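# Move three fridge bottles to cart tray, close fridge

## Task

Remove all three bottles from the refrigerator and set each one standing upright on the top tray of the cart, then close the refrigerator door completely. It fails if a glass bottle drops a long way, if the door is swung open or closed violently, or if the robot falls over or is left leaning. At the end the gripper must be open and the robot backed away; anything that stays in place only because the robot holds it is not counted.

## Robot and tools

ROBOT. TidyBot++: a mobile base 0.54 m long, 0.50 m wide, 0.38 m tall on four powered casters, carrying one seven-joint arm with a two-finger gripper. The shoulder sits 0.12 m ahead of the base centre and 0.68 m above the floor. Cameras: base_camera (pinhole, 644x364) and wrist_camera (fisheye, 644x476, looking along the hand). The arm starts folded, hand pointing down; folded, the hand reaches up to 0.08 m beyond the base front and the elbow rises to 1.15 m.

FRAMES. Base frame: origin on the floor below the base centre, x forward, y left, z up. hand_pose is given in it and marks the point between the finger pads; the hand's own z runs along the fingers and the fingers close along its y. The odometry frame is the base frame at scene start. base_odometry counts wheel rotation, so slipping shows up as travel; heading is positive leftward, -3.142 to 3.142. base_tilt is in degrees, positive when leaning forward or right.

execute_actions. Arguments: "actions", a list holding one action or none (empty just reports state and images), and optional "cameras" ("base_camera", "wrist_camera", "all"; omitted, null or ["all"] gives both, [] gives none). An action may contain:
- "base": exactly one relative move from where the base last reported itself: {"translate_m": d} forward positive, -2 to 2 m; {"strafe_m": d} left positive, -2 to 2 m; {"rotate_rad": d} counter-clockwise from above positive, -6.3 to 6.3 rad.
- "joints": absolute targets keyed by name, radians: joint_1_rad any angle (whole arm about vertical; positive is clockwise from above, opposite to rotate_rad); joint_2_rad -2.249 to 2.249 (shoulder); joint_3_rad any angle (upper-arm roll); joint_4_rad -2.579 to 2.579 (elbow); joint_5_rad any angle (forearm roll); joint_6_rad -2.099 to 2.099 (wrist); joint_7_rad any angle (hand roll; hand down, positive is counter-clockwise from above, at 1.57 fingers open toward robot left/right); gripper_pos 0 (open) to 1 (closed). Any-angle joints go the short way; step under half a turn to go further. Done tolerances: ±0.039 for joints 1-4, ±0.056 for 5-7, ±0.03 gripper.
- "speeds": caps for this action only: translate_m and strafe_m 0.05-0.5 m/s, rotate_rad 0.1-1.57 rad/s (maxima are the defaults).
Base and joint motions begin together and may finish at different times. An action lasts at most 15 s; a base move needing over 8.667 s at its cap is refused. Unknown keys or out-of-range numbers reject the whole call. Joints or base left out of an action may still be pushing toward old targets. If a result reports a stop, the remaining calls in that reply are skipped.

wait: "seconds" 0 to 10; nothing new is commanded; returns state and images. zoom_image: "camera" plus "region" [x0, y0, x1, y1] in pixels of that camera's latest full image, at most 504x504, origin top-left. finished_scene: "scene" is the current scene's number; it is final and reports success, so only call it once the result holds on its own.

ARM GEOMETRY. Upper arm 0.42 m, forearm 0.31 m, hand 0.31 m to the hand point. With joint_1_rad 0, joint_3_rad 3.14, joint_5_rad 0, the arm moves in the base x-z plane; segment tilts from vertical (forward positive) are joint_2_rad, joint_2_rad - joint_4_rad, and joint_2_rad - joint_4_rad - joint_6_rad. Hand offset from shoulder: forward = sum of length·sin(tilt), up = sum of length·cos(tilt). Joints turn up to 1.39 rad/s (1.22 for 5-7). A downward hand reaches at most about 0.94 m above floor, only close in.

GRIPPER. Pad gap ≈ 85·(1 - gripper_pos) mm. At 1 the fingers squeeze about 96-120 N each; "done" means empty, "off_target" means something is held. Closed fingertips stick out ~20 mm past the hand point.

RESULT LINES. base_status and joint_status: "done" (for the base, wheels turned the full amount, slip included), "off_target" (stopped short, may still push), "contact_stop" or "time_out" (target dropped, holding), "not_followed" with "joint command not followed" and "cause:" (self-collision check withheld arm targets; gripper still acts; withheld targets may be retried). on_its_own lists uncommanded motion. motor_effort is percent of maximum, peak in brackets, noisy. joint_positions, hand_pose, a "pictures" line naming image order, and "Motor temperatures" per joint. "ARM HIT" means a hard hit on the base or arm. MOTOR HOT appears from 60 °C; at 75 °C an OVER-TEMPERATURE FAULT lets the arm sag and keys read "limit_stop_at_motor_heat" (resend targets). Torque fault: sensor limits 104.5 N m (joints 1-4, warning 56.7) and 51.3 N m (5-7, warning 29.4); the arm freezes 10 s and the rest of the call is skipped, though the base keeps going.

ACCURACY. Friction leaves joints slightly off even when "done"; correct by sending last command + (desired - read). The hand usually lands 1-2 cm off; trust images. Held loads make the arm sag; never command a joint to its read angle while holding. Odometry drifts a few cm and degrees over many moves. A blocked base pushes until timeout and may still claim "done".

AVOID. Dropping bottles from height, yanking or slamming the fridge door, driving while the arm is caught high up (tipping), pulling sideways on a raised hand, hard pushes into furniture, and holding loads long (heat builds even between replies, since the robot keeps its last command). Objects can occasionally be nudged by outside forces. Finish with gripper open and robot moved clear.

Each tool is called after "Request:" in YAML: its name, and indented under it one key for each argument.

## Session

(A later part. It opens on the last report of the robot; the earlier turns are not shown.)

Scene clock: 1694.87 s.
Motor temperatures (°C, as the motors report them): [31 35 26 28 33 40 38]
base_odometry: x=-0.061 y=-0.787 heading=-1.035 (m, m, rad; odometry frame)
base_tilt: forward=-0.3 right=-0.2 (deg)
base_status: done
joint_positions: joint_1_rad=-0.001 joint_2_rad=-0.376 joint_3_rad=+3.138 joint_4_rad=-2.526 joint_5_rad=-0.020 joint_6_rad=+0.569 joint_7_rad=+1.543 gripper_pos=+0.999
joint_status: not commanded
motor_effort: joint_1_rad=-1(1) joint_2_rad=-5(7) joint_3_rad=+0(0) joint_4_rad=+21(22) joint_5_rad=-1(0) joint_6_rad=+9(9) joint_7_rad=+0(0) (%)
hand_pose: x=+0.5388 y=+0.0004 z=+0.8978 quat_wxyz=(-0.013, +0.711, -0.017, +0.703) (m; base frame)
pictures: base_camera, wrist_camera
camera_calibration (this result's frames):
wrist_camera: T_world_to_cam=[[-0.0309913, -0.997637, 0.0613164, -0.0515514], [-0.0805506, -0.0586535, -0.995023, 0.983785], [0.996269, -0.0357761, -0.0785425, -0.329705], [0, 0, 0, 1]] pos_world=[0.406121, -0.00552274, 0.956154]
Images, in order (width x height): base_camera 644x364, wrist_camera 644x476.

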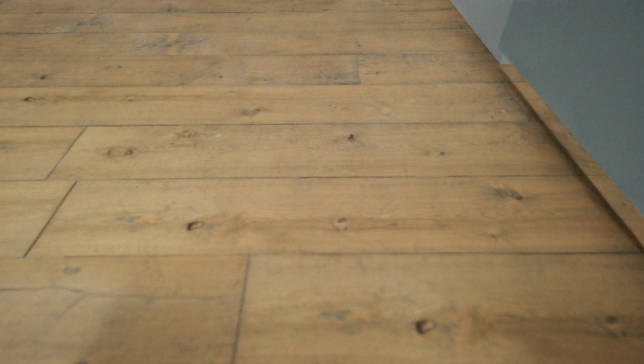

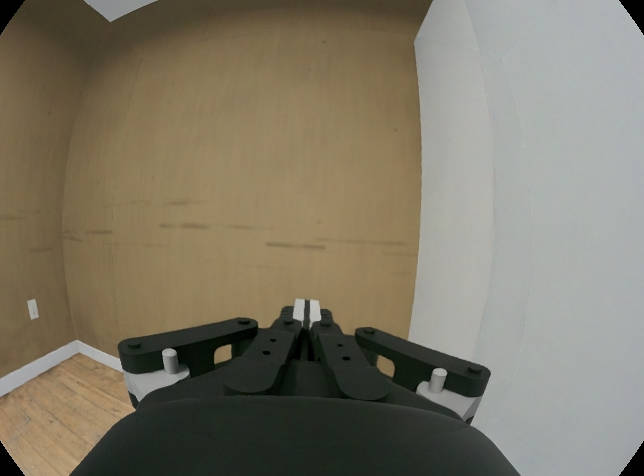

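Alongside the door's outer face. Strafe right slowly.

Request:
execute_actions:
  actions:
    - {"base":{"strafe_m":-0.45},"speeds":{"strafe_m":0.08}}

Scene clock: 1706.57 s.
Motor temperatures (°C, as the motors report them): [31 35 26 28 33 40 38]
base_odometry: x=-0.448 y=-1.017 heading=-1.035 (m, m, rad; odometry frame)
base_tilt: forward=-0.3 right=-0.2 (deg)
base_status: done
joint_positions: joint_1_rad=-0.001 joint_2_rad=-0.376 joint_3_rad=+3.138 joint_4_rad=-2.526 joint_5_rad=-0.020 joint_6_rad=+0.569 joint_7_rad=+1.543 gripper_pos=+0.999
joint_status: not commanded
motor_effort: joint_1_rad=-1(1) joint_2_rad=-5(6) joint_3_rad=+0(1) joint_4_rad=+21(21) joint_5_rad=-1(1) joint_6_rad=+9(9) joint_7_rad=+0(0) (%)
hand_pose: x=+0.5388 y=+0.0004 z=+0.8979 quat_wxyz=(-0.013, +0.711, -0.017, +0.703) (m; base frame)
pictures: base_camera, wrist_camera
camera_calibration (this result's frames):
wrist_camera: T_world_to_cam=[[-0.0310169, -0.997637, 0.0613073, -0.05154], [-0.080395, -0.058648, -0.995036, 0.983759], [0.99628, -0.0357917, -0.0783859, -0.329846], [0, 0, 0, 1]] pos_world=[0.40611, -0.00552848, 0.956181]
Images, in order (width x height): base_camera 644x364, wrist_camera 644x476.

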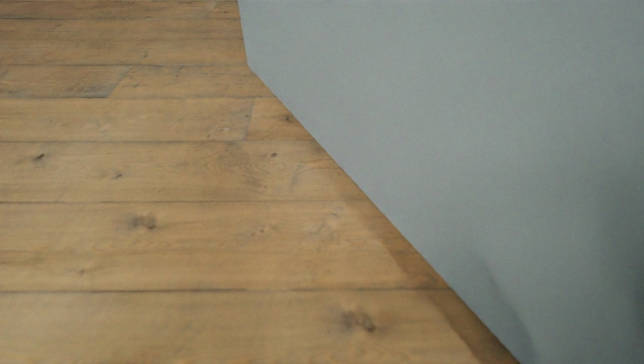

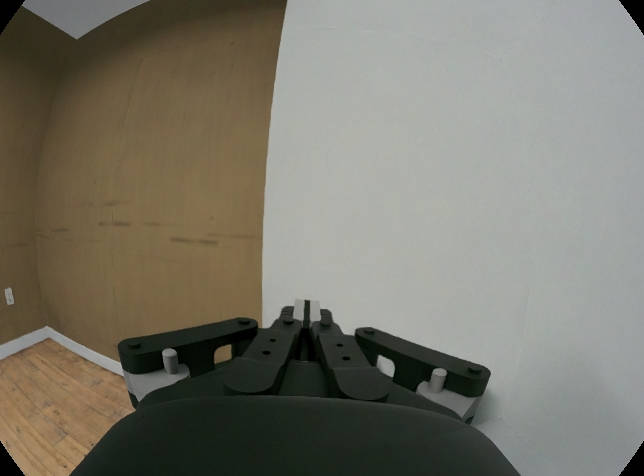

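Door at ~45°. Continue strafing a bit, then push forward.

Request:
execute_actions:
  actions:
    - {"base":{"strafe_m":-0.15},"speeds":{"strafe_m":0.08}}
  cameras: ["base_camera"]

Request:
execute_actions:
  actions:
    - {"base":{"translate_m":0.3},"speeds":{"translate_m":0.07}}

Scene clock: 1714.87 s.
Motor temperatures (°C, as the motors report them): [31 34 26 28 33 40 38]
base_odometry: x=-0.577 y=-1.094 heading=-1.034 (m, m, rad; odometry frame)
base_tilt: forward=-0.3 right=-0.1 (deg)
base_status: done
joint_positions: joint_1_rad=-0.004 joint_2_rad=-0.376 joint_3_rad=+3.134 joint_4_rad=-2.526 joint_5_rad=-0.018 joint_6_rad=+0.569 joint_7_rad=+1.543 gripper_pos=+0.999
joint_status: not commanded
motor_effort: joint_1_rad=-1(6) joint_2_rad=-5(6) joint_3_rad=-1(7) joint_4_rad=+21(23) joint_5_rad=-2(6) joint_6_rad=+9(10) joint_7_rad=+1(0) (%)
hand_pose: x=+0.5387 y=+0.0038 z=+0.8976 quat_wxyz=(-0.015, +0.711, -0.013, +0.703) (m; base frame)
pictures: base_camera
Images, in order (width x height): base_camera 644x364.

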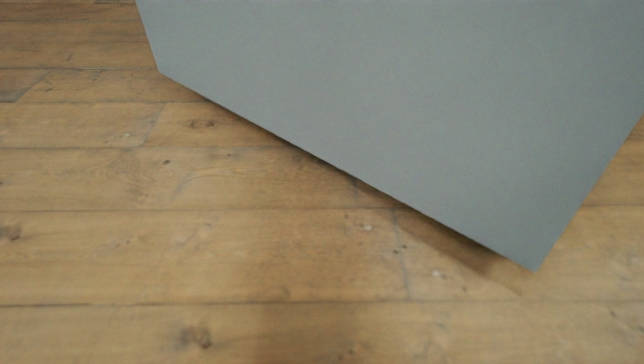

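Scene clock: 1729.87 s.
Motor temperatures (°C, as the motors report them): [31 34 26 28 33 40 38]
base_odometry: x=-0.424 y=-1.349 heading=-1.042 (m, m, rad; odometry frame)
base_tilt: forward=-0.3 right=-0.2 (deg)
base_status: translate_m time_out (by the wheels' count: +0.297 of +0.300)
joint_positions: joint_1_rad=+0.017 joint_2_rad=-0.500 joint_3_rad=+3.146 joint_4_rad=-2.588 joint_5_rad=-0.018 joint_6_rad=+0.519 joint_7_rad=+1.543 gripper_pos=+0.999
joint_status: not commanded
motor_effort: joint_1_rad=-7(11) joint_2_rad=+18(24) joint_3_rad=-6(9) joint_4_rad=+29(34) joint_5_rad=+4(6) joint_6_rad=+23(27) joint_7_rad=+1(0) (%)
hand_pose: x=+0.5017 y=-0.0098 z=+0.8959 quat_wxyz=(-0.005, +0.706, -0.026, +0.708) (m; base frame)
pictures: base_camera, wrist_camera
camera_calibration (this result's frames):
wrist_camera: T_world_to_cam=[[-0.0556378, -0.996711, 0.0589252, -0.0483252], [-0.0701068, -0.0549712, -0.996024, 0.974], [0.995987, -0.0595476, -0.0668177, -0.303895], [0, 0, 0, 1]] pos_world=[0.368271, -0.0127206, 0.952669]
Images, in order (width x height): base_camera 644x364, wrist_camera 644x476.

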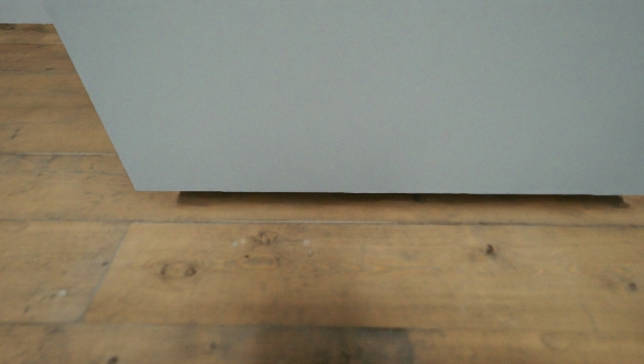

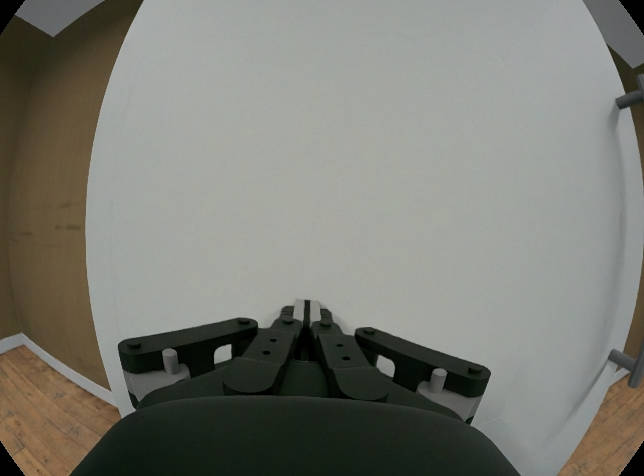

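Door is shut. Back away.

Request:
execute_actions:
  actions:
    - {"base":{"translate_m":-0.5},"speeds":{"translate_m":0.3}}

Scene clock: 1736.70 s.
Motor temperatures (°C, as the motors report them): [31 34 26 28 33 40 38]
base_odometry: x=-0.677 y=-0.917 heading=-1.041 (m, m, rad; odometry frame)
base_tilt: forward=-0.3 right=-0.2 (deg)
base_status: done
joint_positions: joint_1_rad=+0.014 joint_2_rad=-0.376 joint_3_rad=+3.144 joint_4_rad=-2.564 joint_5_rad=-0.018 joint_6_rad=+0.589 joint_7_rad=+1.543 gripper_pos=+0.999
joint_status: not commanded
motor_effort: joint_1_rad=-1(4) joint_2_rad=-5(24) joint_3_rad=-1(4) joint_4_rad=+20(28) joint_5_rad=-1(1) joint_6_rad=+9(14) joint_7_rad=+1(0) (%)
hand_pose: x=+0.5319 y=-0.0088 z=+0.8825 quat_wxyz=(-0.006, +0.716, -0.025, +0.697) (m; base frame)
pictures: base_camera, wrist_camera
camera_calibration (this result's frames):
wrist_camera: T_world_to_cam=[[-0.0506685, -0.996812, 0.0616263, -0.049872], [-0.0990348, -0.0563867, -0.993485, 0.975953], [0.993793, -0.0564415, -0.0958621, -0.307929], [0, 0, 0, 1]] pos_world=[0.400144, -0.0120623, 0.94315]
Images, in order (width x height): base_camera 644x364, wrist_camera 644x476.

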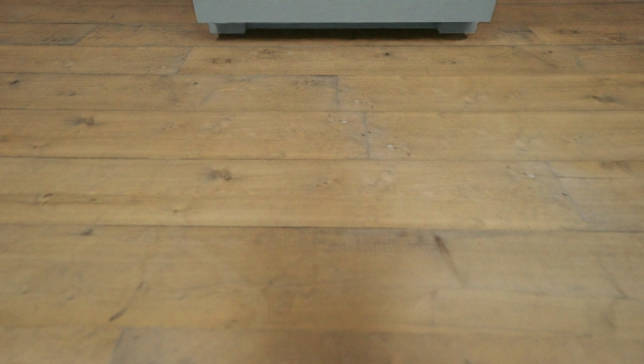

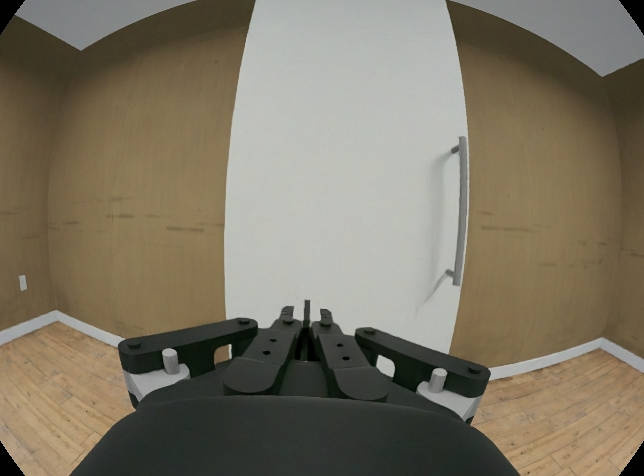

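Request:
finished_scene:
  scene: 2

The scene is finished: the task was done.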